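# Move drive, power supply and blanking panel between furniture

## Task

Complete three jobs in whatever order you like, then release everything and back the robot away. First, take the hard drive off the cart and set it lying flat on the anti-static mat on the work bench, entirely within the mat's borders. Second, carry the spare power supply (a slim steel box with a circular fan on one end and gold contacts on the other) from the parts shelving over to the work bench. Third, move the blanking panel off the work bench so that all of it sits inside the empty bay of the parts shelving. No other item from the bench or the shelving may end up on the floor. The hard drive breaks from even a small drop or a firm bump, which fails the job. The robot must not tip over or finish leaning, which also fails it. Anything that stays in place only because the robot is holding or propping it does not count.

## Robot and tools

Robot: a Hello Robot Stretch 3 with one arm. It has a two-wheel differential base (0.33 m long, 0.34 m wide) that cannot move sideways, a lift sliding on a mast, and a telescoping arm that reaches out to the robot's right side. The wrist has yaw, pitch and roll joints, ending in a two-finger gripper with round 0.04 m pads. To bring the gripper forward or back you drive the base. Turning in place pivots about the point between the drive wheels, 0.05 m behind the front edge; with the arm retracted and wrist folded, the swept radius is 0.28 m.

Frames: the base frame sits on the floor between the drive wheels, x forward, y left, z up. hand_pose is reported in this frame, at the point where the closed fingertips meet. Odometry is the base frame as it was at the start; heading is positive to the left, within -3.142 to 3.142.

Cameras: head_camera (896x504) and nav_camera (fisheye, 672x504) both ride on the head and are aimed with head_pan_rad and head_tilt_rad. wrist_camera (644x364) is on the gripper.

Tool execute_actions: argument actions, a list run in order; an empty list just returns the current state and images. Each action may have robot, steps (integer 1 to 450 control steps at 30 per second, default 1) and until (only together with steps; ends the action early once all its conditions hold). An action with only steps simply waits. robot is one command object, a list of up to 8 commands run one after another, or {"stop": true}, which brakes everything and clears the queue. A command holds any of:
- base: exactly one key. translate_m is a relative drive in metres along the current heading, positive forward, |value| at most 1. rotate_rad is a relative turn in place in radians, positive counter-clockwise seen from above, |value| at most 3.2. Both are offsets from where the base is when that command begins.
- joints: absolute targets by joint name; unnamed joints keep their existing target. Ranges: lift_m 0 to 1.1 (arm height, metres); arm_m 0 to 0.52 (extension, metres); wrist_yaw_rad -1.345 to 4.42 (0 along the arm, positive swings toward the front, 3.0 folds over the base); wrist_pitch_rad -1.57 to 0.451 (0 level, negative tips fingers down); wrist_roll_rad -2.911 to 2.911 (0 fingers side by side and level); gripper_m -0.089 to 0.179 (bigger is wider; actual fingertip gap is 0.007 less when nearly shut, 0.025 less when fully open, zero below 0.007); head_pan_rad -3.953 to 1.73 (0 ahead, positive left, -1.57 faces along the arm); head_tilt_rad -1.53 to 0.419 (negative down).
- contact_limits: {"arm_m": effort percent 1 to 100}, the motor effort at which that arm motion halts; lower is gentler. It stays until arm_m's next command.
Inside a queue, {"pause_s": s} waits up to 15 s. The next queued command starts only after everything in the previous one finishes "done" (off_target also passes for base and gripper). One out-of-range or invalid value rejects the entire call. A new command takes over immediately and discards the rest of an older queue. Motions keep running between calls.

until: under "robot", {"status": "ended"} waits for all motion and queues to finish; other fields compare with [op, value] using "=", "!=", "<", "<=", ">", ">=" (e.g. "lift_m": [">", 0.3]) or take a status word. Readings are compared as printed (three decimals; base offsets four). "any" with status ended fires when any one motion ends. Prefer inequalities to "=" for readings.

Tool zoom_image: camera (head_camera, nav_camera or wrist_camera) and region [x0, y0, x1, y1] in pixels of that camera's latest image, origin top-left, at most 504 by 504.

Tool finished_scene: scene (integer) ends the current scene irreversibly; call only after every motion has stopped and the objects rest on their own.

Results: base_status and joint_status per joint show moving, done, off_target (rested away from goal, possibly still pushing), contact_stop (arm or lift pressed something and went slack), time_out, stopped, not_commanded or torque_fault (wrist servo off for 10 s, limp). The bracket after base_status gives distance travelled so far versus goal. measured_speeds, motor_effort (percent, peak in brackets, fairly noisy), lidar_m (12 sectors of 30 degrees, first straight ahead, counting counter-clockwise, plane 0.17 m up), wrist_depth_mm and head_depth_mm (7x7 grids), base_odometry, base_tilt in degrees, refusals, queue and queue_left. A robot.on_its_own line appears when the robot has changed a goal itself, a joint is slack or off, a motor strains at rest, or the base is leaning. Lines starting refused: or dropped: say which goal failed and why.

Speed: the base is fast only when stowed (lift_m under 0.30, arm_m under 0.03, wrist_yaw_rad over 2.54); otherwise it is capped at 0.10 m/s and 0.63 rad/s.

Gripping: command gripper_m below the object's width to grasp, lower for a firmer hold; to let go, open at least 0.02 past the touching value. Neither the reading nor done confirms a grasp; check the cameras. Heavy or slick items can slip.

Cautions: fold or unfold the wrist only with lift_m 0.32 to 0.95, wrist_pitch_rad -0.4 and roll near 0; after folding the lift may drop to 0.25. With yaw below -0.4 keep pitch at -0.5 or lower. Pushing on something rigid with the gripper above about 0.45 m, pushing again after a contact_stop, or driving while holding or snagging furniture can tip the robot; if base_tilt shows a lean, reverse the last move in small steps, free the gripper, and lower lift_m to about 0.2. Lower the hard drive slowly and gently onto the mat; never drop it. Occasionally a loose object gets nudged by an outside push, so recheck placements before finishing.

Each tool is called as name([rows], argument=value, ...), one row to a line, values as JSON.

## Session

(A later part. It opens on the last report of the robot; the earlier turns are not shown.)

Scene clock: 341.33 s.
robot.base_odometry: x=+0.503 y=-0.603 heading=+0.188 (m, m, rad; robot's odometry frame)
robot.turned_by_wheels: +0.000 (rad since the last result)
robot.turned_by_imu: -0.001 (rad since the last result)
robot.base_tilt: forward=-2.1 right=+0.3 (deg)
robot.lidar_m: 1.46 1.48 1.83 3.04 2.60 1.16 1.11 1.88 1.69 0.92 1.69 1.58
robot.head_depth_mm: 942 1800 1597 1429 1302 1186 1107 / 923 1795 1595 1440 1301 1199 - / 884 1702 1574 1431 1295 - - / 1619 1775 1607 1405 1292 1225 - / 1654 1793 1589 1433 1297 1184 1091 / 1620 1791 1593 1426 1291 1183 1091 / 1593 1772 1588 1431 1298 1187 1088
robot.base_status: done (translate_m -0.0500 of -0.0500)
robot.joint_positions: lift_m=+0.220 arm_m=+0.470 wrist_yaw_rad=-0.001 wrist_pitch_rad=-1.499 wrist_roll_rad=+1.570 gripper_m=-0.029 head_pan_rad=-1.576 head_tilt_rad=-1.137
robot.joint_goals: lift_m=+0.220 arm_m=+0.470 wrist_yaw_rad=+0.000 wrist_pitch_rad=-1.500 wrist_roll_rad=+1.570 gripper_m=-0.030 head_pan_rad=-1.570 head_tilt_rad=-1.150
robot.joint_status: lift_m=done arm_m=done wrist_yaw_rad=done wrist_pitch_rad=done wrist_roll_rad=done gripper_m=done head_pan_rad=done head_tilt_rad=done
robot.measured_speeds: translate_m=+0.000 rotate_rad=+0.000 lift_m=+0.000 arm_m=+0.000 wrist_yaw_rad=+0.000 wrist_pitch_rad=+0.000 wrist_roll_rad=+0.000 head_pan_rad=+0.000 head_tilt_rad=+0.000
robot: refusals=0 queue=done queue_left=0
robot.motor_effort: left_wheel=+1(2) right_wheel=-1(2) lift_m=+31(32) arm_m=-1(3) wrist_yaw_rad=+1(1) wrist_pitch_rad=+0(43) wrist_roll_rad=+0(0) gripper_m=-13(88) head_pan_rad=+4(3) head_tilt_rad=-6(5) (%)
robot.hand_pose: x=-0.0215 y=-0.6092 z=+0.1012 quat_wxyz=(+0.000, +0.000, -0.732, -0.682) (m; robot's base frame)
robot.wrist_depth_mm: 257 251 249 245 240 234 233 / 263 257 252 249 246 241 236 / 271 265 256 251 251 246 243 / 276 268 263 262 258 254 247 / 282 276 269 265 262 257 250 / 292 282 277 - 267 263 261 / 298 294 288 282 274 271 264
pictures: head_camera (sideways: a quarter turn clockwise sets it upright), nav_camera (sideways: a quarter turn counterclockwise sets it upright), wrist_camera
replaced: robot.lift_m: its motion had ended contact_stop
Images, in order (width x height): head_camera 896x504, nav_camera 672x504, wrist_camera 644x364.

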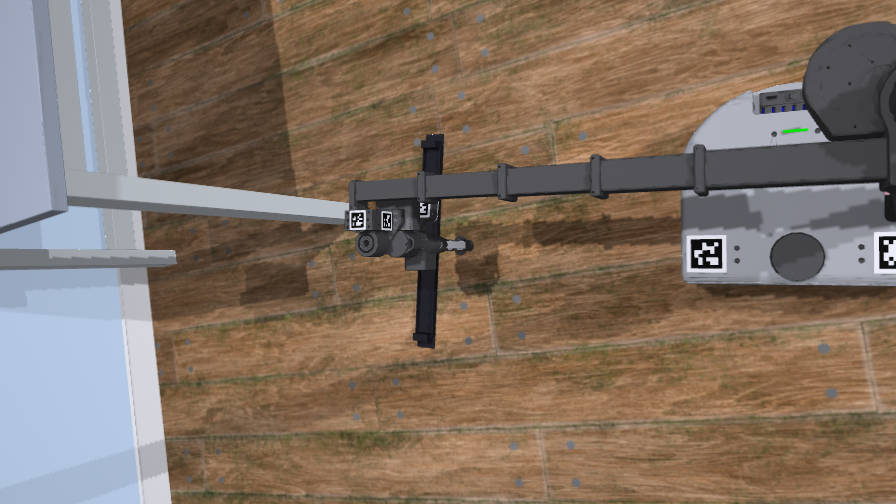

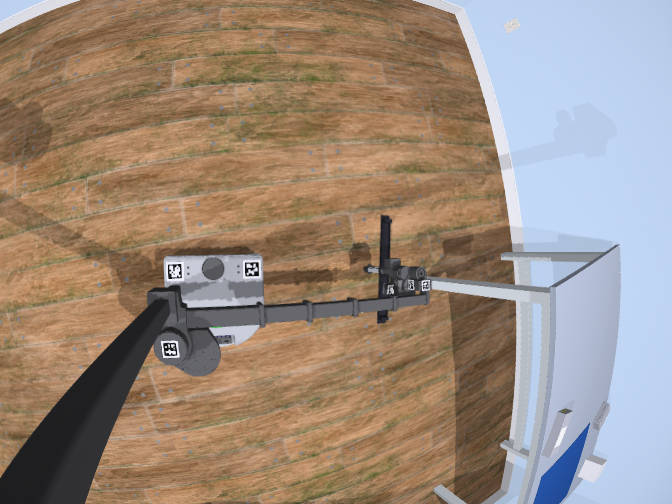

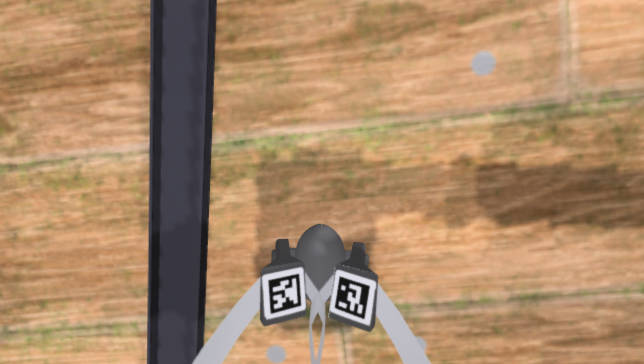

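execute_actions([
  {"robot":[{"joints":{"arm_m":0.1,"lift_m":0.3,"gripper_m":0.09}},{"base":{"rotate_rad":0.5}},{"base":{"translate_m":-0.3}},{"base":{"rotate_rad":-0.5}},{"base":{"translate_m":0.263}},{"joints":{"arm_m":0.43}},{"joints":{"lift_m":0.2}}],"steps":450,"until":{"robot":{"status":"ended"}}},
  {"steps":300,"until":{"robot":{"status":"ended"}}},
])

Scene clock: 362.07 s.
robot.base_odometry: x=+0.530 y=-0.744 heading=+0.188 (m, m, rad; robot's odometry frame)
robot.turned_by_wheels: +0.000 (rad since the last result)
robot.turned_by_imu: -0.003 (rad since the last result)
robot.base_tilt: forward=-2.0 right=+0.3 (deg)
robot.lidar_m: 1.47 1.50 1.86 3.19 1.76 1.14 1.14 1.80 1.54 0.78 1.55 1.60
robot.head_depth_mm: 830 1768 1596 1430 1297 1188 1102 / 830 1744 1595 1430 1296 1203 - / 827 1019 1542 1420 1303 - - / 1425 1750 1590 1407 1297 1222 - / 1511 1738 1585 1433 1293 1182 1091 / 1484 1730 1590 1424 1290 1186 1092 / 1457 1706 1581 1417 1289 1183 1089
robot.base_status: done (translate_m +0.2630 of +0.2630)
robot.joint_positions: lift_m=+0.200 arm_m=+0.430 wrist_yaw_rad=+0.000 wrist_pitch_rad=-1.498 wrist_roll_rad=+1.570 gripper_m=+0.090 head_pan_rad=-1.576 head_tilt_rad=-1.137
robot.joint_goals: lift_m=+0.200 arm_m=+0.430 wrist_yaw_rad=+0.000 wrist_pitch_rad=-1.500 wrist_roll_rad=+1.570 gripper_m=+0.090 head_pan_rad=-1.570 head_tilt_rad=-1.150
robot.joint_status: lift_m=done arm_m=done wrist_yaw_rad=done wrist_pitch_rad=done wrist_roll_rad=done gripper_m=done head_pan_rad=done head_tilt_rad=done
robot.measured_speeds: translate_m=+0.000 rotate_rad=+0.000 lift_m=+0.000 arm_m=+0.000 wrist_yaw_rad=+0.000 wrist_pitch_rad=+0.000 wrist_roll_rad=+0.000 head_pan_rad=+0.000 head_tilt_rad=+0.000
robot: refusals=0 queue=done queue_left=0
robot.motor_effort: left_wheel=+2(7) right_wheel=-3(7) lift_m=+24(30) arm_m=+3(6) wrist_yaw_rad=+0(1) wrist_pitch_rad=-1(1) wrist_roll_rad=+0(0) gripper_m=-1(78) head_pan_rad=+4(3) head_tilt_rad=-6(6) (%)
robot.hand_pose: x=-0.0215 y=-0.5690 z=+0.0815 quat_wxyz=(+0.000, +0.000, -0.732, -0.681) (m; robot's base frame)
robot.wrist_depth_mm: 236 233 229 224 220 217 214 / 241 237 235 227 228 221 216 / 250 244 241 234 229 227 224 / 257 249 245 237 235 232 228 / 260 257 249 245 243 236 233 / 267 264 254 251 250 242 237 / 275 270 267 259 253 248 247
pictures: head_camera (sideways: a quarter turn clockwise sets it upright), nav_camera (sideways: a quarter turn counterclockwise sets it upright), wrist_camera
Images, in order (width x height): head_camera 896x504, nav_camera 672x504, wrist_camera 644x364.

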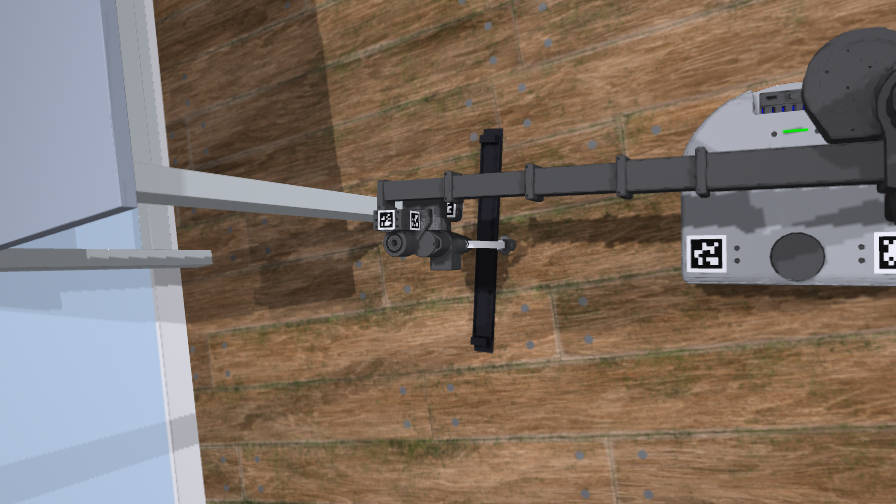

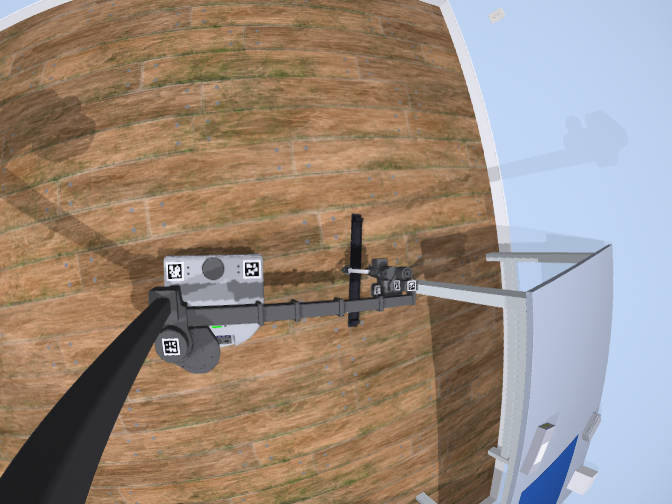

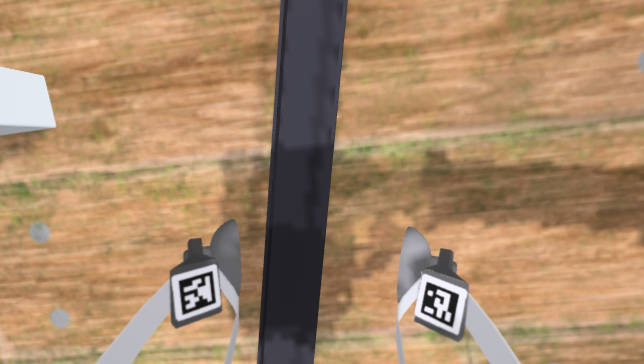

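execute_actions([
  {"robot":{"joints":{"arm_m":0.452}},"steps":25},
  {"robot":{"joints":{"lift_m":0.11}},"steps":50,"until":{"robot":{"status":"ended"}}},
  {"robot":{"joints":{"gripper_m":-0.04}},"steps":80},
  {"robot":{"joints":{"lift_m":0.25}},"steps":60},
  {"robot":{"joints":{"arm_m":0.08}},"steps":90},
])

Scene clock: 371.90 s.
robot.base_odometry: x=+0.530 y=-0.744 heading=+0.188 (m, m, rad; robot's odometry frame)
robot.turned_by_wheels: +0.000 (rad since the last result)
robot.turned_by_imu: -0.002 (rad since the last result)
robot.base_tilt: forward=-2.1 right=+0.3 (deg)
robot.lidar_m: 1.47 1.50 1.86 3.17 1.76 1.14 1.14 1.79 1.54 1.40 1.54 1.61
robot.head_depth_mm: 830 1764 1591 1434 1294 1184 1117 / 830 1737 1596 1440 1291 1195 - / 831 1038 1537 1438 1338 - - / 1427 1730 1593 1431 1316 - - / 1507 1719 1589 1428 1295 1173 1091 / 1482 1729 1585 1427 1292 1183 1091 / 1452 1695 1586 1426 1294 1186 1092
robot.base_status: done (translate_m +0.2630 of +0.2630)
robot.joint_positions: lift_m=+0.250 arm_m=+0.109 wrist_yaw_rad=+0.000 wrist_pitch_rad=-1.498 wrist_roll_rad=+1.570 gripper_m=-0.014 head_pan_rad=-1.576 head_tilt_rad=-1.137
robot.joint_goals: lift_m=+0.250 arm_m=+0.080 wrist_yaw_rad=+0.000 wrist_pitch_rad=-1.500 wrist_roll_rad=+1.570 gripper_m=-0.015 head_pan_rad=-1.570 head_tilt_rad=-1.150
robot.joint_status: lift_m=done arm_m=moving wrist_yaw_rad=done wrist_pitch_rad=done wrist_roll_rad=done gripper_m=done head_pan_rad=done head_tilt_rad=done
robot.measured_speeds: translate_m=+0.000 rotate_rad=+0.000 lift_m=+0.000 arm_m=-0.092 wrist_yaw_rad=+0.000 wrist_pitch_rad=+0.000 wrist_roll_rad=+0.000 head_pan_rad=+0.000 head_tilt_rad=+0.000
robot: refusals=0 queue=running queue_left=0
robot.on_its_own: gripper_m is held at -0.015, not at your -0.040, by its stall guard, which is not easing now
robot.motor_effort: left_wheel=+2(2) right_wheel=-1(3) lift_m=+31(33) arm_m=+1(1) wrist_yaw_rad=+1(2) wrist_pitch_rad=-1(28) wrist_roll_rad=+0(0) gripper_m=-21(100) head_pan_rad=+3(4) head_tilt_rad=-6(5) (%)
robot.hand_pose: x=-0.0215 y=-0.2484 z=+0.1312 quat_wxyz=(+0.000, +0.000, -0.732, -0.681) (m; robot's base frame)
robot.wrist_depth_mm: 287 283 276 169 268 - - / 298 292 284 174 277 - - / 301 296 291 177 279 - - / 311 302 299 180 289 - - / 318 310 309 183 293 - - / 323 321 316 190 - - - / 334 329 324 193 313 - -
pictures: head_camera (sideways: a quarter turn clockwise sets it upright), nav_camera (sideways: a quarter turn counterclockwise sets it upright), wrist_camera
replaced: robot.lift_m: its motion had ended contact_stop
Images, in order (width x height): head_camera 896x504, nav_camera 672x504, wrist_camera 644x364.

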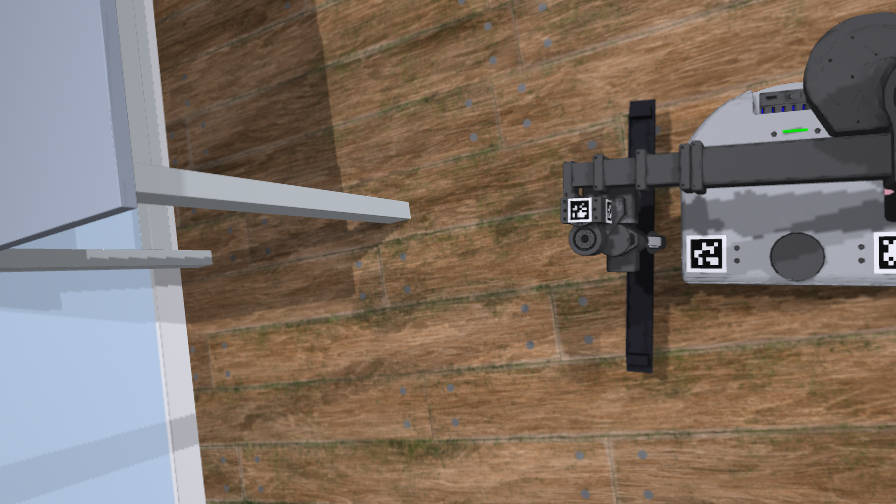

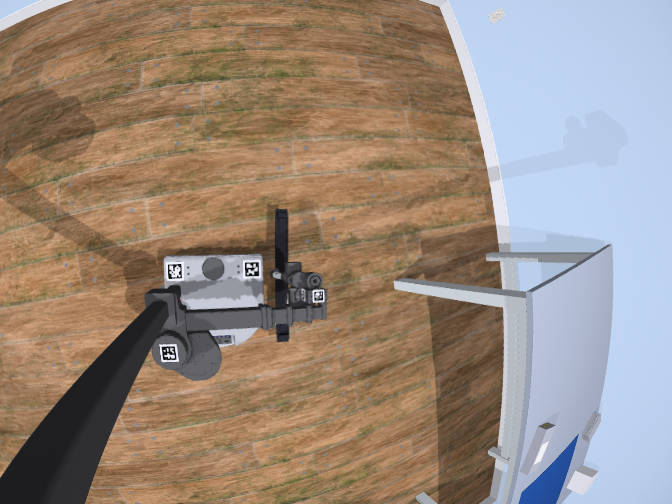

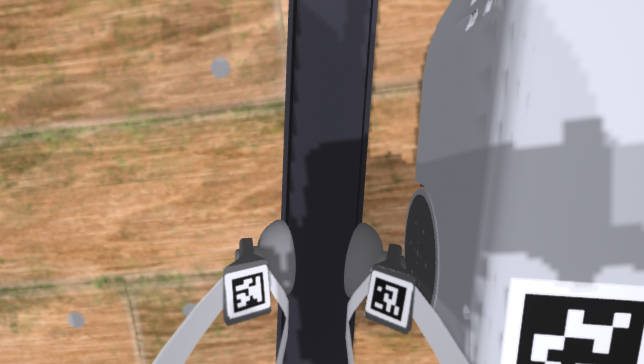

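execute_actions([
  {"robot":[{"joints":{"arm_m":0.1}},{"base":{"rotate_rad":1.575}},{"base":{"translate_m":1.0}},{"base":{"translate_m":0.94}},{"base":{"rotate_rad":1.375}}],"steps":450,"until":{"robot":{"status":"ended"}}},
  {"steps":450,"until":{"robot":{"status":"ended"}}},
  {"steps":300,"until":{"robot":{"status":"ended"}}},
])

Scene clock: 402.00 s.
robot.base_odometry: x=+0.159 y=+1.160 heading=+3.138 (m, m, rad; robot's odometry frame)
robot.turned_by_wheels: +2.950 (rad since the last result)
robot.turned_by_imu: +2.935 (rad since the last result)
robot.base_tilt: forward=-2.1 right=+0.4 (deg)
robot.lidar_m: 1.76 1.40 1.47 3.30 2.83 1.47 1.21 0.75 0.84 1.32 1.31 1.06
robot.head_depth_mm: 1588 1770 1598 1435 1298 1185 1120 / 1523 1751 1594 1433 1296 1203 - / 1454 1712 1583 1429 1331 - - / 1386 1679 1595 1427 1312 - - / 1327 1616 1594 1425 1295 1167 1092 / 1273 1529 1593 1434 1290 1184 1090 / 1225 1465 1581 1426 1297 1188 1089
robot.base_status: done (rotate_rad +1.3748 of +1.3750)
robot.joint_positions: lift_m=+0.250 arm_m=+0.100 wrist_yaw_rad=+0.000 wrist_pitch_rad=-1.492 wrist_roll_rad=+1.570 gripper_m=-0.011 head_pan_rad=-1.576 head_tilt_rad=-1.137
robot.joint_goals: lift_m=+0.250 arm_m=+0.100 wrist_yaw_rad=+0.000 wrist_pitch_rad=-1.500 wrist_roll_rad=+1.570 gripper_m=-0.012 head_pan_rad=-1.570 head_tilt_rad=-1.150
robot.joint_status: lift_m=done arm_m=done wrist_yaw_rad=done wrist_pitch_rad=done wrist_roll_rad=done gripper_m=done head_pan_rad=done head_tilt_rad=done
robot.measured_speeds: translate_m=+0.000 rotate_rad=+0.000 lift_m=+0.000 arm_m=+0.000 wrist_yaw_rad=+0.000 wrist_pitch_rad=+0.000 wrist_roll_rad=+0.000 head_pan_rad=+0.000 head_tilt_rad=+0.000
robot: refusals=0 queue=done queue_left=0
robot.on_its_own: gripper_m is held at -0.012, not at your -0.040, by its stall guard, which is not easing now
robot.motor_effort: left_wheel=-2(7) right_wheel=+3(7) lift_m=+31(31) arm_m=+3(4) wrist_yaw_rad=+1(0) wrist_pitch_rad=-4(4) wrist_roll_rad=+0(0) gripper_m=-19(21) head_pan_rad=+4(3) head_tilt_rad=-6(6) (%)
robot.hand_pose: x=-0.0215 y=-0.2405 z=+0.1312 quat_wxyz=(+0.001, +0.000, -0.734, -0.679) (m; robot's base frame)
robot.wrist_depth_mm: 289 284 279 169 268 - - / 299 293 285 172 277 - - / 303 300 291 177 281 - - / 312 307 298 180 288 - - / 319 311 305 186 - - - / 328 324 318 189 - - - / 336 330 321 195 316 - -
pictures: head_camera (sideways: a quarter turn clockwise sets it upright), nav_camera (sideways: a quarter turn counterclockwise sets it upright), wrist_camera
Images, in order (width x height): head_camera 896x504, nav_camera 672x504, wrist_camera 644x364.

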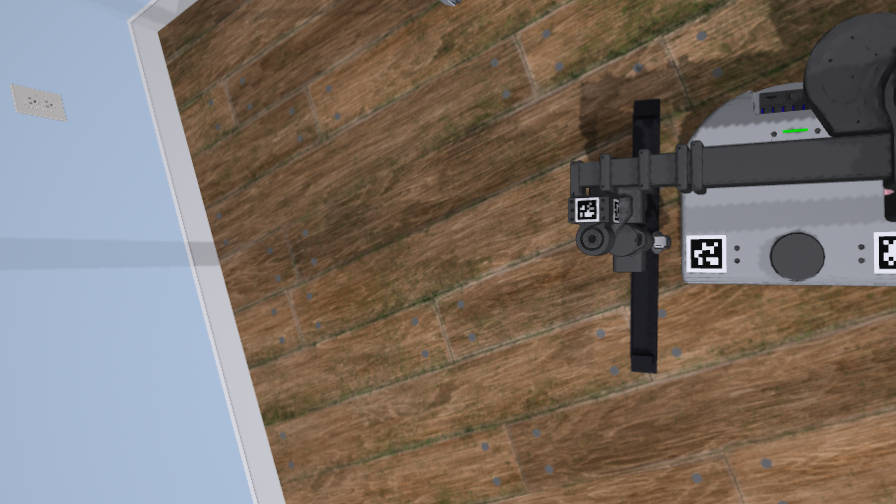

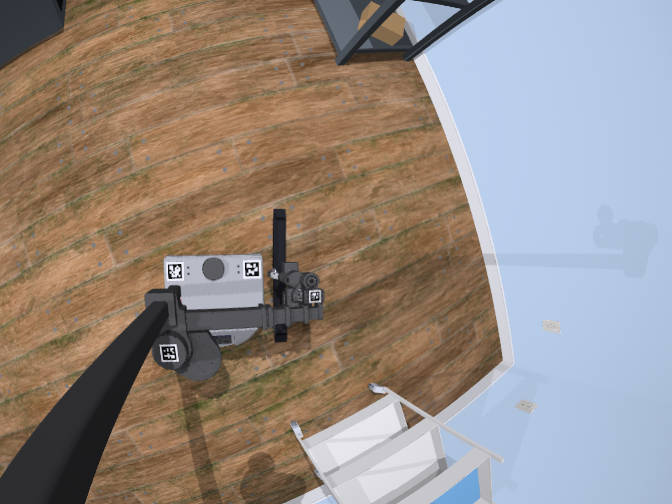

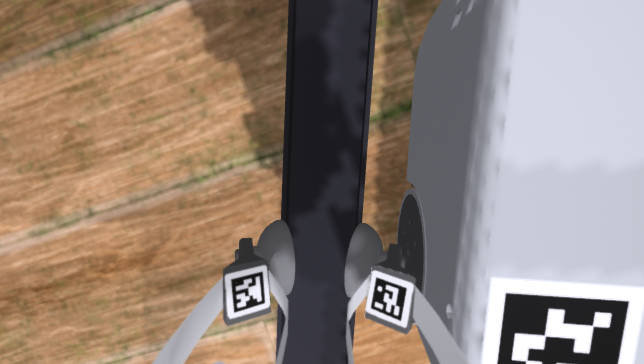

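execute_actions([
  {"robot":[{"joints":{"lift_m":0.72}},{"base":{"translate_m":1.0},"joints":{"head_tilt_rad":-0.75,"head_pan_rad":-1.4}}],"steps":450,"until":{"robot":{"status":"ended"}}},
])

Scene clock: 417.33 s.
robot.base_odometry: x=-0.809 y=+1.163 heading=+3.138 (m, m, rad; robot's odometry frame)
robot.turned_by_wheels: +0.000 (rad since the last result)
robot.turned_by_imu: +0.000 (rad since the last result)
robot.base_tilt: forward=-1.7 right=-0.3 (deg)
robot.lidar_m: 0.85 1.65 0.92 0.87 3.63 2.56 1.67 1.66 1.20 0.51 0.62 0.81
robot.head_depth_mm: 871 1004 1167 1394 1560 - - / 414 462 545 1313 1556 - 599 / 847 959 562 1231 802 982 - / 802 830 586 1110 931 1210 623 / 817 838 586 1108 932 1189 1091 / 801 838 585 1075 934 1181 1088 / 785 836 585 1075 932 842 1110
robot.base_status: moving (translate_m +0.9681 of +1.0000)
robot.joint_positions: lift_m=+0.720 arm_m=+0.100 wrist_yaw_rad=+0.000 wrist_pitch_rad=-1.492 wrist_roll_rad=+1.570 gripper_m=-0.011 head_pan_rad=-1.407 head_tilt_rad=-0.755
robot.joint_goals: lift_m=+0.720 arm_m=+0.100 wrist_yaw_rad=+0.000 wrist_pitch_rad=-1.500 wrist_roll_rad=+1.570 gripper_m=-0.012 head_pan_rad=-1.400 head_tilt_rad=-0.750
robot.joint_status: lift_m=done arm_m=done wrist_yaw_rad=done wrist_pitch_rad=done wrist_roll_rad=done gripper_m=done head_pan_rad=done head_tilt_rad=done
robot.measured_speeds: translate_m=+0.100 rotate_rad=+0.000 lift_m=+0.000 arm_m=+0.000 wrist_yaw_rad=+0.000 wrist_pitch_rad=+0.000 wrist_roll_rad=+0.000 head_pan_rad=+0.000 head_tilt_rad=+0.000
robot: refusals=0 queue=running queue_left=0
robot.on_its_own: gripper_m is held at -0.012, not at your -0.040, by its stall guard, which is not easing now
robot.motor_effort: left_wheel=-1(0) right_wheel=+4(7) lift_m=+31(31) arm_m=+3(3) wrist_yaw_rad=+1(1) wrist_pitch_rad=-4(4) wrist_roll_rad=+0(0) gripper_m=-19(20) head_pan_rad=+3(19) head_tilt_rad=+2(23) (%)
robot.hand_pose: x=-0.0215 y=-0.2405 z=+0.6012 quat_wxyz=(+0.001, +0.000, -0.734, -0.679) (m; robot's base frame)
robot.wrist_depth_mm: 769 755 745 169 723 691 694 / 799 771 762 173 - - 709 / 826 775 771 177 - - 715 / 344 524 785 180 - - 718 / 660 719 759 184 807 772 760 / 676 660 788 188 814 796 792 / 282 793 788 194 852 780 794
pictures: head_camera (sideways: a quarter turn clockwise sets it upright), nav_camera (sideways: a quarter turn counterclockwise sets it upright), wrist_camera
Images, in order (width x height): head_camera 896x504, nav_camera 672x504, wrist_camera 644x364.

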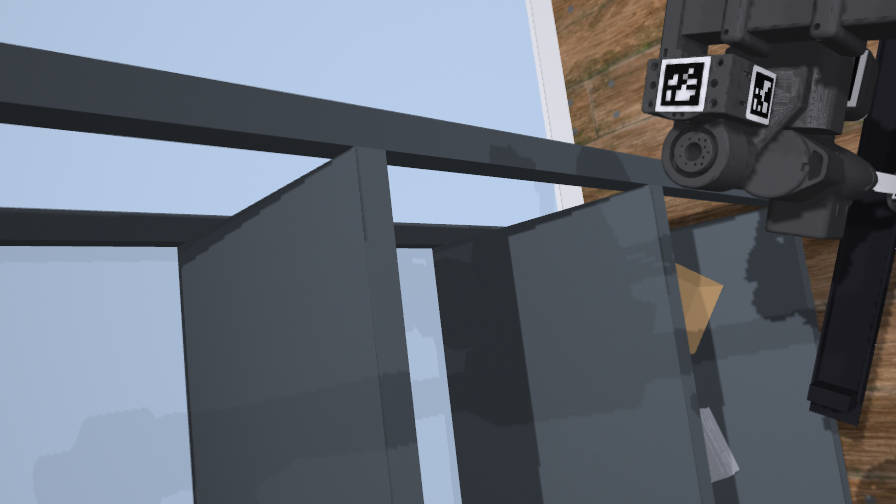

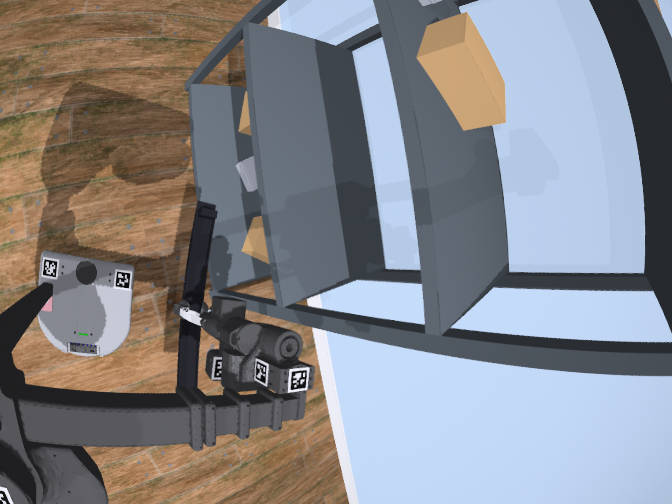

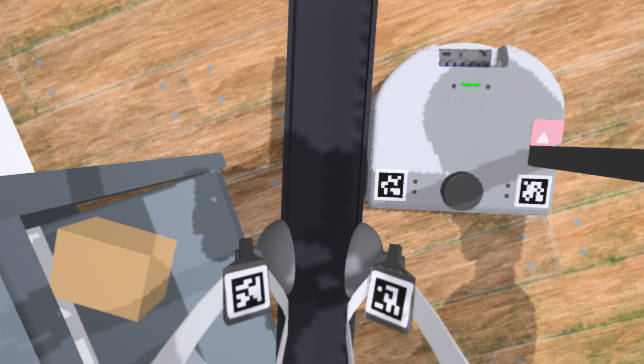

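execute_actions([
  {"robot":{"stop":true},"steps":15},
  {"robot":[{"base":{"translate_m":-0.15}},{"joints":{"arm_m":0.02}},{"base":{"rotate_rad":0.22}},{"base":{"translate_m":0.5}}],"steps":400,"until":{"robot":{"status":"ended"}}},
])

Scene clock: 430.73 s.
robot.base_odometry: x=-1.173 y=+1.056 heading=-2.926 (m, m, rad; robot's odometry frame)
robot.turned_by_wheels: +0.220 (rad since the last result)
robot.turned_by_imu: +0.218 (rad since the last result)
robot.base_tilt: forward=-2.0 right=+0.3 (deg)
robot.lidar_m: 1.27 1.28 0.84 0.78 3.69 2.69 2.04 0.75 0.72 0.66 0.54 1.20
robot.head_depth_mm: 788 749 588 1073 935 1158 - / 792 556 553 1078 928 1184 - / 794 554 532 1075 935 1176 1135 / 795 566 562 1076 933 1179 1134 / 797 838 586 1078 934 1178 1137 / 798 839 562 1100 933 987 1135 / 761 847 548 1229 1370 946 1152
robot.base_status: done (translate_m +0.5000 of +0.5000)
robot.joint_positions: lift_m=+0.720 arm_m=+0.020 wrist_yaw_rad=+0.000 wrist_pitch_rad=-1.493 wrist_roll_rad=+1.570 gripper_m=-0.011 head_pan_rad=-1.407 head_tilt_rad=-0.754
robot.joint_goals: lift_m=+0.720 arm_m=+0.020 wrist_yaw_rad=+0.000 wrist_pitch_rad=-1.500 wrist_roll_rad=+1.570 gripper_m=-0.012 head_pan_rad=-1.400 head_tilt_rad=-0.750
robot.joint_status: lift_m=done arm_m=done wrist_yaw_rad=done wrist_pitch_rad=done wrist_roll_rad=done gripper_m=done head_pan_rad=done head_tilt_rad=done
robot.measured_speeds: translate_m=+0.000 rotate_rad=+0.000 lift_m=+0.000 arm_m=+0.000 wrist_yaw_rad=+0.000 wrist_pitch_rad=+0.000 wrist_roll_rad=+0.000 head_pan_rad=+0.000 head_tilt_rad=+0.000
robot: refusals=0 queue=done queue_left=0
robot.on_its_own: gripper_m is held at -0.012, not at your -0.040, by its stall guard, which is not easing now
robot.motor_effort: left_wheel=-2(5) right_wheel=+3(7) lift_m=+31(31) arm_m=-1(2) wrist_yaw_rad=+0(1) wrist_pitch_rad=-3(4) wrist_roll_rad=+0(0) gripper_m=-20(19) head_pan_rad=+4(4) head_tilt_rad=+2(3) (%)
robot.hand_pose: x=-0.0215 y=-0.1610 z=+0.6012 quat_wxyz=(+0.001, +0.000, -0.734, -0.679) (m; robot's base frame)
robot.wrist_depth_mm: 595 680 751 169 705 707 689 / 738 715 767 173 - 711 694 / 717 728 783 176 - 735 730 / 751 724 803 180 - 763 732 / 749 744 800 184 781 782 754 / 685 774 761 189 798 803 765 / 778 903 880 194 854 797 785
pictures: head_camera (sideways: a quarter turn clockwise sets it upright), nav_camera (sideways: a quarter turn counterclockwise sets it upright), wrist_camera
Images, in order (width x height): head_camera 896x504, nav_camera 672x504, wrist_camera 644x364.

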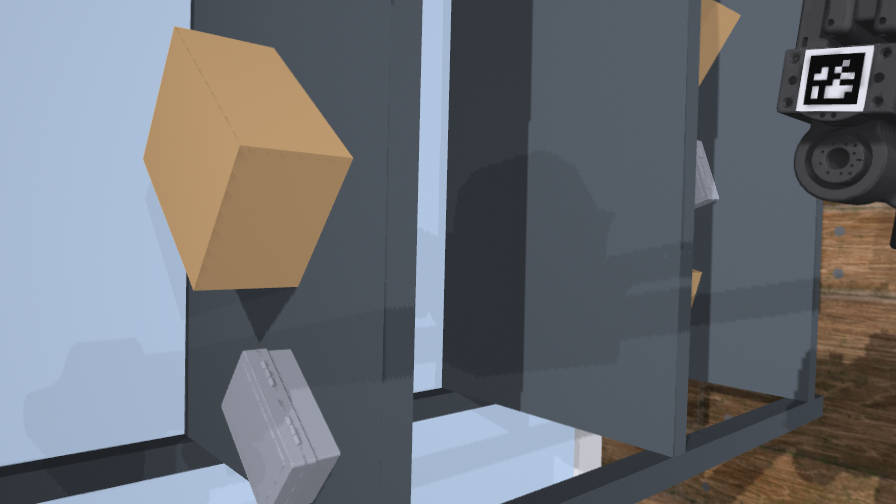

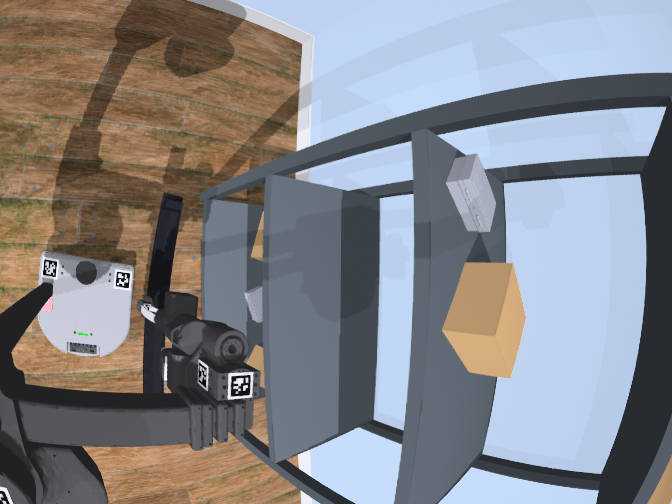

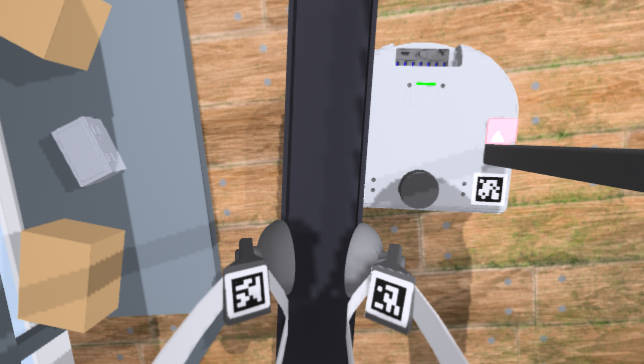

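execute_actions([
  {"robot":[{"base":{"translate_m":-0.17},"joints":{"lift_m":0.64,"head_tilt_rad":-0.95,"head_pan_rad":-1.57}},{"joints":{"arm_m":0.2}}],"steps":300,"until":{"robot":{"status":"ended"}}},
])

Scene clock: 436.43 s.
robot.base_odometry: x=-1.007 y=+1.092 heading=-2.926 (m, m, rad; robot's odometry frame)
robot.turned_by_wheels: +0.000 (rad since the last result)
robot.turned_by_imu: -0.001 (rad since the last result)
robot.base_tilt: forward=-2.0 right=+0.3 (deg)
robot.lidar_m: 1.44 1.25 0.82 0.79 3.64 2.50 1.87 1.61 0.62 0.67 0.72 0.66
robot.head_depth_mm: 712 541 1298 975 1231 1216 1105 / 709 542 1109 979 - - - / 705 541 1132 996 - 1197 1133 / 707 541 1102 952 871 1200 1131 / 606 538 1099 949 1271 1199 1105 / 521 531 1104 952 875 1212 1100 / 483 506 1095 953 1250 1205 1100
robot.base_status: done (translate_m -0.1700 of -0.1700)
robot.joint_positions: lift_m=+0.640 arm_m=+0.200 wrist_yaw_rad=+0.000 wrist_pitch_rad=-1.493 wrist_roll_rad=+1.570 gripper_m=-0.011 head_pan_rad=-1.563 head_tilt_rad=-0.938
robot.joint_goals: lift_m=+0.640 arm_m=+0.200 wrist_yaw_rad=+0.000 wrist_pitch_rad=-1.500 wrist_roll_rad=+1.570 gripper_m=-0.012 head_pan_rad=-1.570 head_tilt_rad=-0.950
robot.joint_status: lift_m=done arm_m=done wrist_yaw_rad=done wrist_pitch_rad=done wrist_roll_rad=done gripper_m=done head_pan_rad=done head_tilt_rad=done
robot.measured_speeds: translate_m=+0.000 rotate_rad=+0.000 lift_m=+0.000 arm_m=+0.000 wrist_yaw_rad=+0.000 wrist_pitch_rad=+0.000 wrist_roll_rad=+0.000 head_pan_rad=+0.000 head_tilt_rad=+0.000
robot: refusals=0 queue=done queue_left=0
robot.on_its_own: gripper_m is held at -0.012, not at your -0.040, by its stall guard, which is not easing now
robot.motor_effort: left_wheel=-2(5) right_wheel=+3(6) lift_m=+25(31) arm_m=+3(2) wrist_yaw_rad=+1(1) wrist_pitch_rad=-3(3) wrist_roll_rad=+0(0) gripper_m=-20(20) head_pan_rad=-3(18) head_tilt_rad=-5(21) (%)
robot.hand_pose: x=-0.0215 y=-0.3403 z=+0.5215 quat_wxyz=(+0.001, +0.000, -0.734, -0.679) (m; robot's base frame)
robot.wrist_depth_mm: 531 602 606 169 642 638 622 / 517 537 600 172 670 - - / 535 583 617 176 689 - - / 186 643 629 180 701 - - / 185 633 650 184 691 685 683 / 186 690 675 189 714 698 681 / 180 621 688 194 750 722 704
pictures: head_camera (sideways: a quarter turn clockwise sets it upright), nav_camera (sideways: a quarter turn counterclockwise sets it upright), wrist_camera
Images, in order (width x height): head_camera 896x504, nav_camera 672x504, wrist_camera 644x364.

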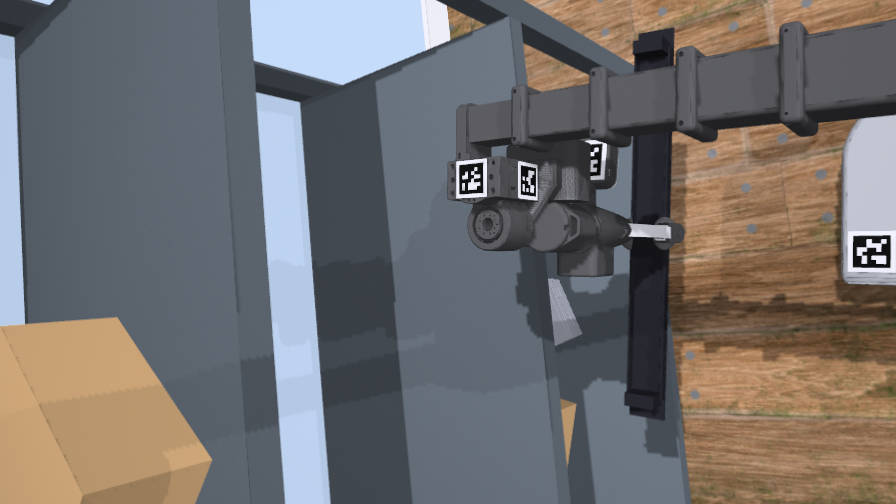

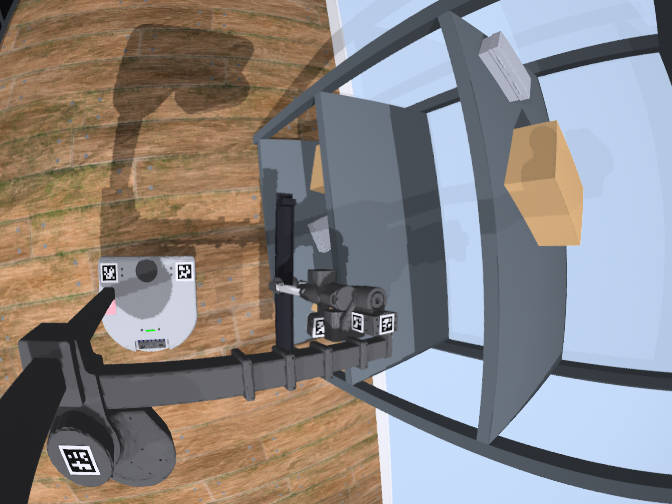

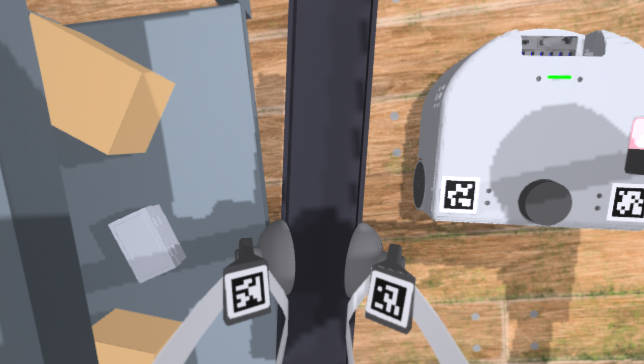

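execute_actions([
  {"robot":[{"joints":{"lift_m":0.69}},{"base":{"translate_m":0.15}},{"joints":{"arm_m":0.3}}],"steps":300,"until":{"robot":{"status":"ended"}}},
])

Scene clock: 442.60 s.
robot.base_odometry: x=-1.153 y=+1.060 heading=-2.926 (m, m, rad; robot's odometry frame)
robot.turned_by_wheels: +0.000 (rad since the last result)
robot.turned_by_imu: -0.001 (rad since the last result)
robot.base_tilt: forward=-2.1 right=+0.4 (deg)
robot.lidar_m: 1.29 1.28 0.84 0.78 3.65 2.66 2.02 1.58 0.71 0.67 0.55 1.20
robot.head_depth_mm: 711 541 1102 950 1299 1262 - / 708 541 1135 - - 1227 1120 / 553 539 1134 - 872 1229 1128 / 488 509 1103 974 1255 1217 1128 / 483 507 1075 950 1253 1220 1105 / 507 530 1075 951 1258 1206 1103 / 708 539 1071 952 874 1197 1106
robot.base_status: done (translate_m +0.1500 of +0.1500)
robot.joint_positions: lift_m=+0.690 arm_m=+0.300 wrist_yaw_rad=+0.000 wrist_pitch_rad=-1.493 wrist_roll_rad=+1.570 gripper_m=-0.011 head_pan_rad=-1.563 head_tilt_rad=-0.938
robot.joint_goals: lift_m=+0.690 arm_m=+0.300 wrist_yaw_rad=+0.000 wrist_pitch_rad=-1.500 wrist_roll_rad=+1.570 gripper_m=-0.012 head_pan_rad=-1.570 head_tilt_rad=-0.950
robot.joint_status: lift_m=done arm_m=done wrist_yaw_rad=done wrist_pitch_rad=done wrist_roll_rad=done gripper_m=done head_pan_rad=done head_tilt_rad=done
robot.measured_speeds: translate_m=+0.000 rotate_rad=+0.000 lift_m=+0.000 arm_m=+0.000 wrist_yaw_rad=+0.000 wrist_pitch_rad=+0.000 wrist_roll_rad=+0.000 head_pan_rad=+0.000 head_tilt_rad=+0.000
robot: refusals=0 queue=done queue_left=0
robot.on_its_own: gripper_m is held at -0.012, not at your -0.040, by its stall guard, which is not easing now
robot.motor_effort: left_wheel=-1(2) right_wheel=+3(7) lift_m=+31(32) arm_m=+3(3) wrist_yaw_rad=+0(1) wrist_pitch_rad=-3(3) wrist_roll_rad=+0(0) gripper_m=-20(20) head_pan_rad=-3(3) head_tilt_rad=-5(5) (%)
robot.hand_pose: x=-0.0215 y=-0.4403 z=+0.5712 quat_wxyz=(+0.001, +0.000, -0.734, -0.679) (m; robot's base frame)
robot.wrist_depth_mm: 194 190 188 169 686 698 670 / 199 196 192 173 695 699 - / 204 200 196 176 728 - - / 209 204 201 180 730 - - / 215 211 206 185 762 749 729 / 220 216 213 189 763 763 741 / 226 221 217 194 770 776 754
pictures: head_camera (sideways: a quarter turn clockwise sets it upright), nav_camera (sideways: a quarter turn counterclockwise sets it upright), wrist_camera
Images, in order (width x height): head_camera 896x504, nav_camera 672x504, wrist_camera 644x364.

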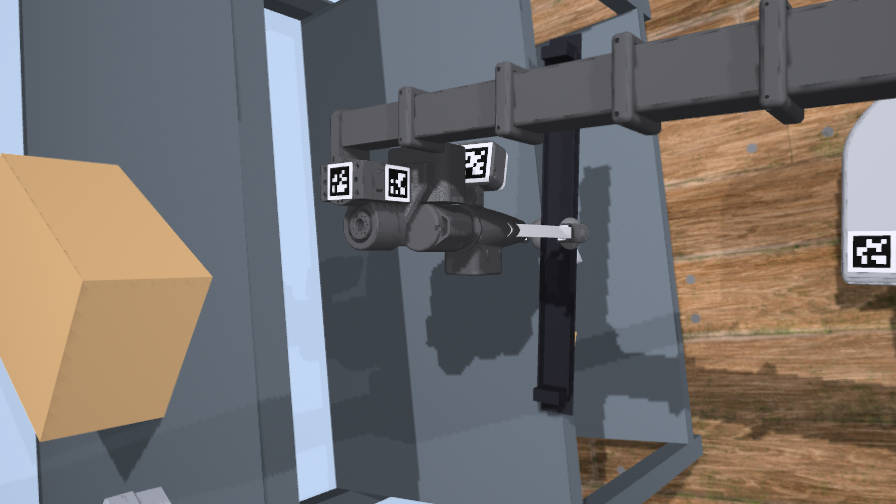

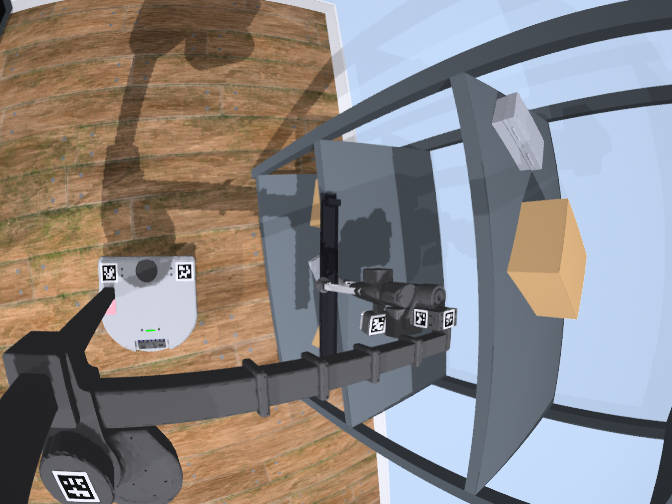

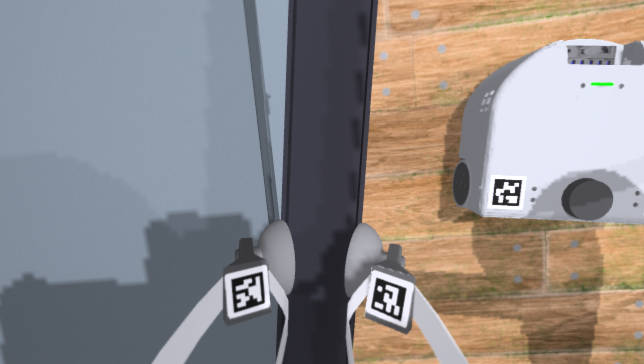

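execute_actions([
  {"robot":{"joints":{"arm_m":0.44}},"steps":90,"until":{"robot":{"status":"ended"}}},
  {"robot":{"joints":{"lift_m":0.64}},"steps":60,"until":{"robot":{"status":"ended"}}},
  {"robot":[{"joints":{"gripper_m":0.07}},{"joints":{"lift_m":0.71}}],"steps":90,"until":{"robot":{"status":"ended"}}},
])

Scene clock: 447.67 s.
robot.base_odometry: x=-1.153 y=+1.060 heading=-2.926 (m, m, rad; robot's odometry frame)
robot.turned_by_wheels: +0.000 (rad since the last result)
robot.turned_by_imu: -0.002 (rad since the last result)
robot.base_tilt: forward=-2.0 right=+0.4 (deg)
robot.lidar_m: 1.29 1.28 0.84 0.78 3.68 2.67 2.02 1.58 0.71 0.67 0.55 1.20
robot.head_depth_mm: 708 541 1105 953 1326 1264 - / 707 540 1086 - 1277 1216 1122 / 555 540 - 948 1273 1229 1134 / 489 510 1122 949 1277 1216 1133 / 482 506 1074 953 1251 1216 1105 / 505 530 1069 954 1249 1206 1104 / 706 538 1070 949 873 1198 1100
robot.base_status: done (translate_m +0.1500 of +0.1500)
robot.joint_positions: lift_m=+0.710 arm_m=+0.440 wrist_yaw_rad=+0.000 wrist_pitch_rad=-1.492 wrist_roll_rad=+1.570 gripper_m=+0.070 head_pan_rad=-1.563 head_tilt_rad=-0.939
robot.joint_goals: lift_m=+0.710 arm_m=+0.440 wrist_yaw_rad=+0.000 wrist_pitch_rad=-1.500 wrist_roll_rad=+1.570 gripper_m=+0.070 head_pan_rad=-1.570 head_tilt_rad=-0.950
robot.joint_status: lift_m=done arm_m=done wrist_yaw_rad=done wrist_pitch_rad=done wrist_roll_rad=done gripper_m=done head_pan_rad=done head_tilt_rad=done
robot.measured_speeds: translate_m=+0.000 rotate_rad=+0.000 lift_m=+0.000 arm_m=+0.000 wrist_yaw_rad=+0.000 wrist_pitch_rad=+0.000 wrist_roll_rad=+0.000 head_pan_rad=+0.000 head_tilt_rad=+0.000
robot: refusals=0 queue=done queue_left=0
robot.motor_effort: left_wheel=+0(1) right_wheel=+1(7) lift_m=+31(32) arm_m=+2(0) wrist_yaw_rad=+1(1) wrist_pitch_rad=-4(12) wrist_roll_rad=+0(0) gripper_m=-1(82) head_pan_rad=-3(3) head_tilt_rad=-4(5) (%)
robot.hand_pose: x=-0.0215 y=-0.5806 z=+0.5912 quat_wxyz=(+0.001, +0.000, -0.734, -0.679) (m; robot's base frame)
robot.wrist_depth_mm: 216 211 207 200 199 710 684 / 220 215 211 204 202 715 - / 225 221 217 210 208 731 - / 230 224 222 214 212 739 - / 232 231 226 220 217 748 749 / 244 238 231 225 221 770 757 / 249 244 238 228 227 783 783
pictures: head_camera (sideways: a quarter turn clockwise sets it upright), nav_camera (sideways: a quarter turn counterclockwise sets it upright), wrist_camera
replaced: robot.lift_m: its motion had ended contact_stop
Images, in order (width x height): head_camera 896x504, nav_camera 672x504, wrist_camera 644x364.

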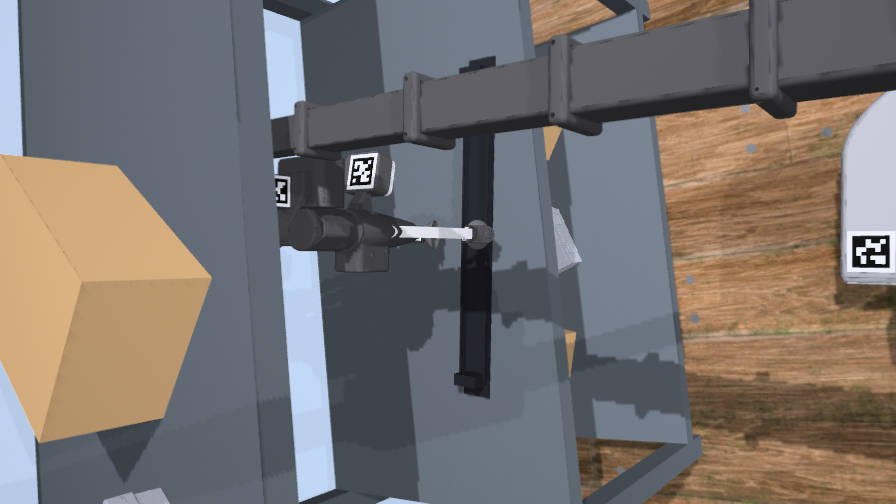

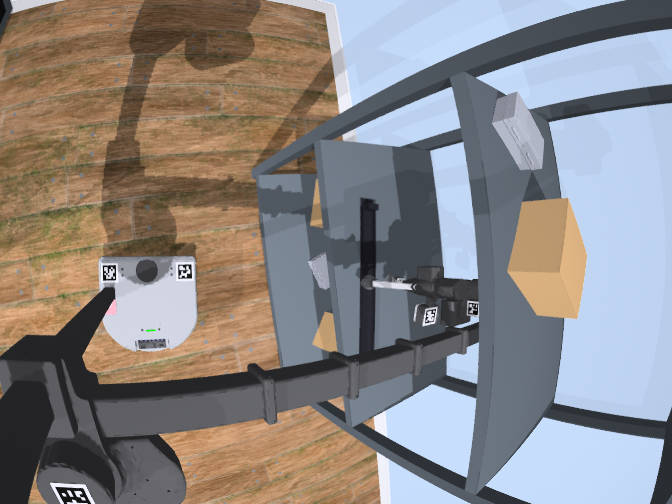

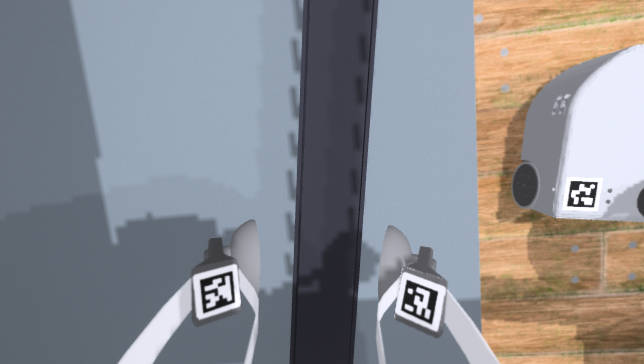

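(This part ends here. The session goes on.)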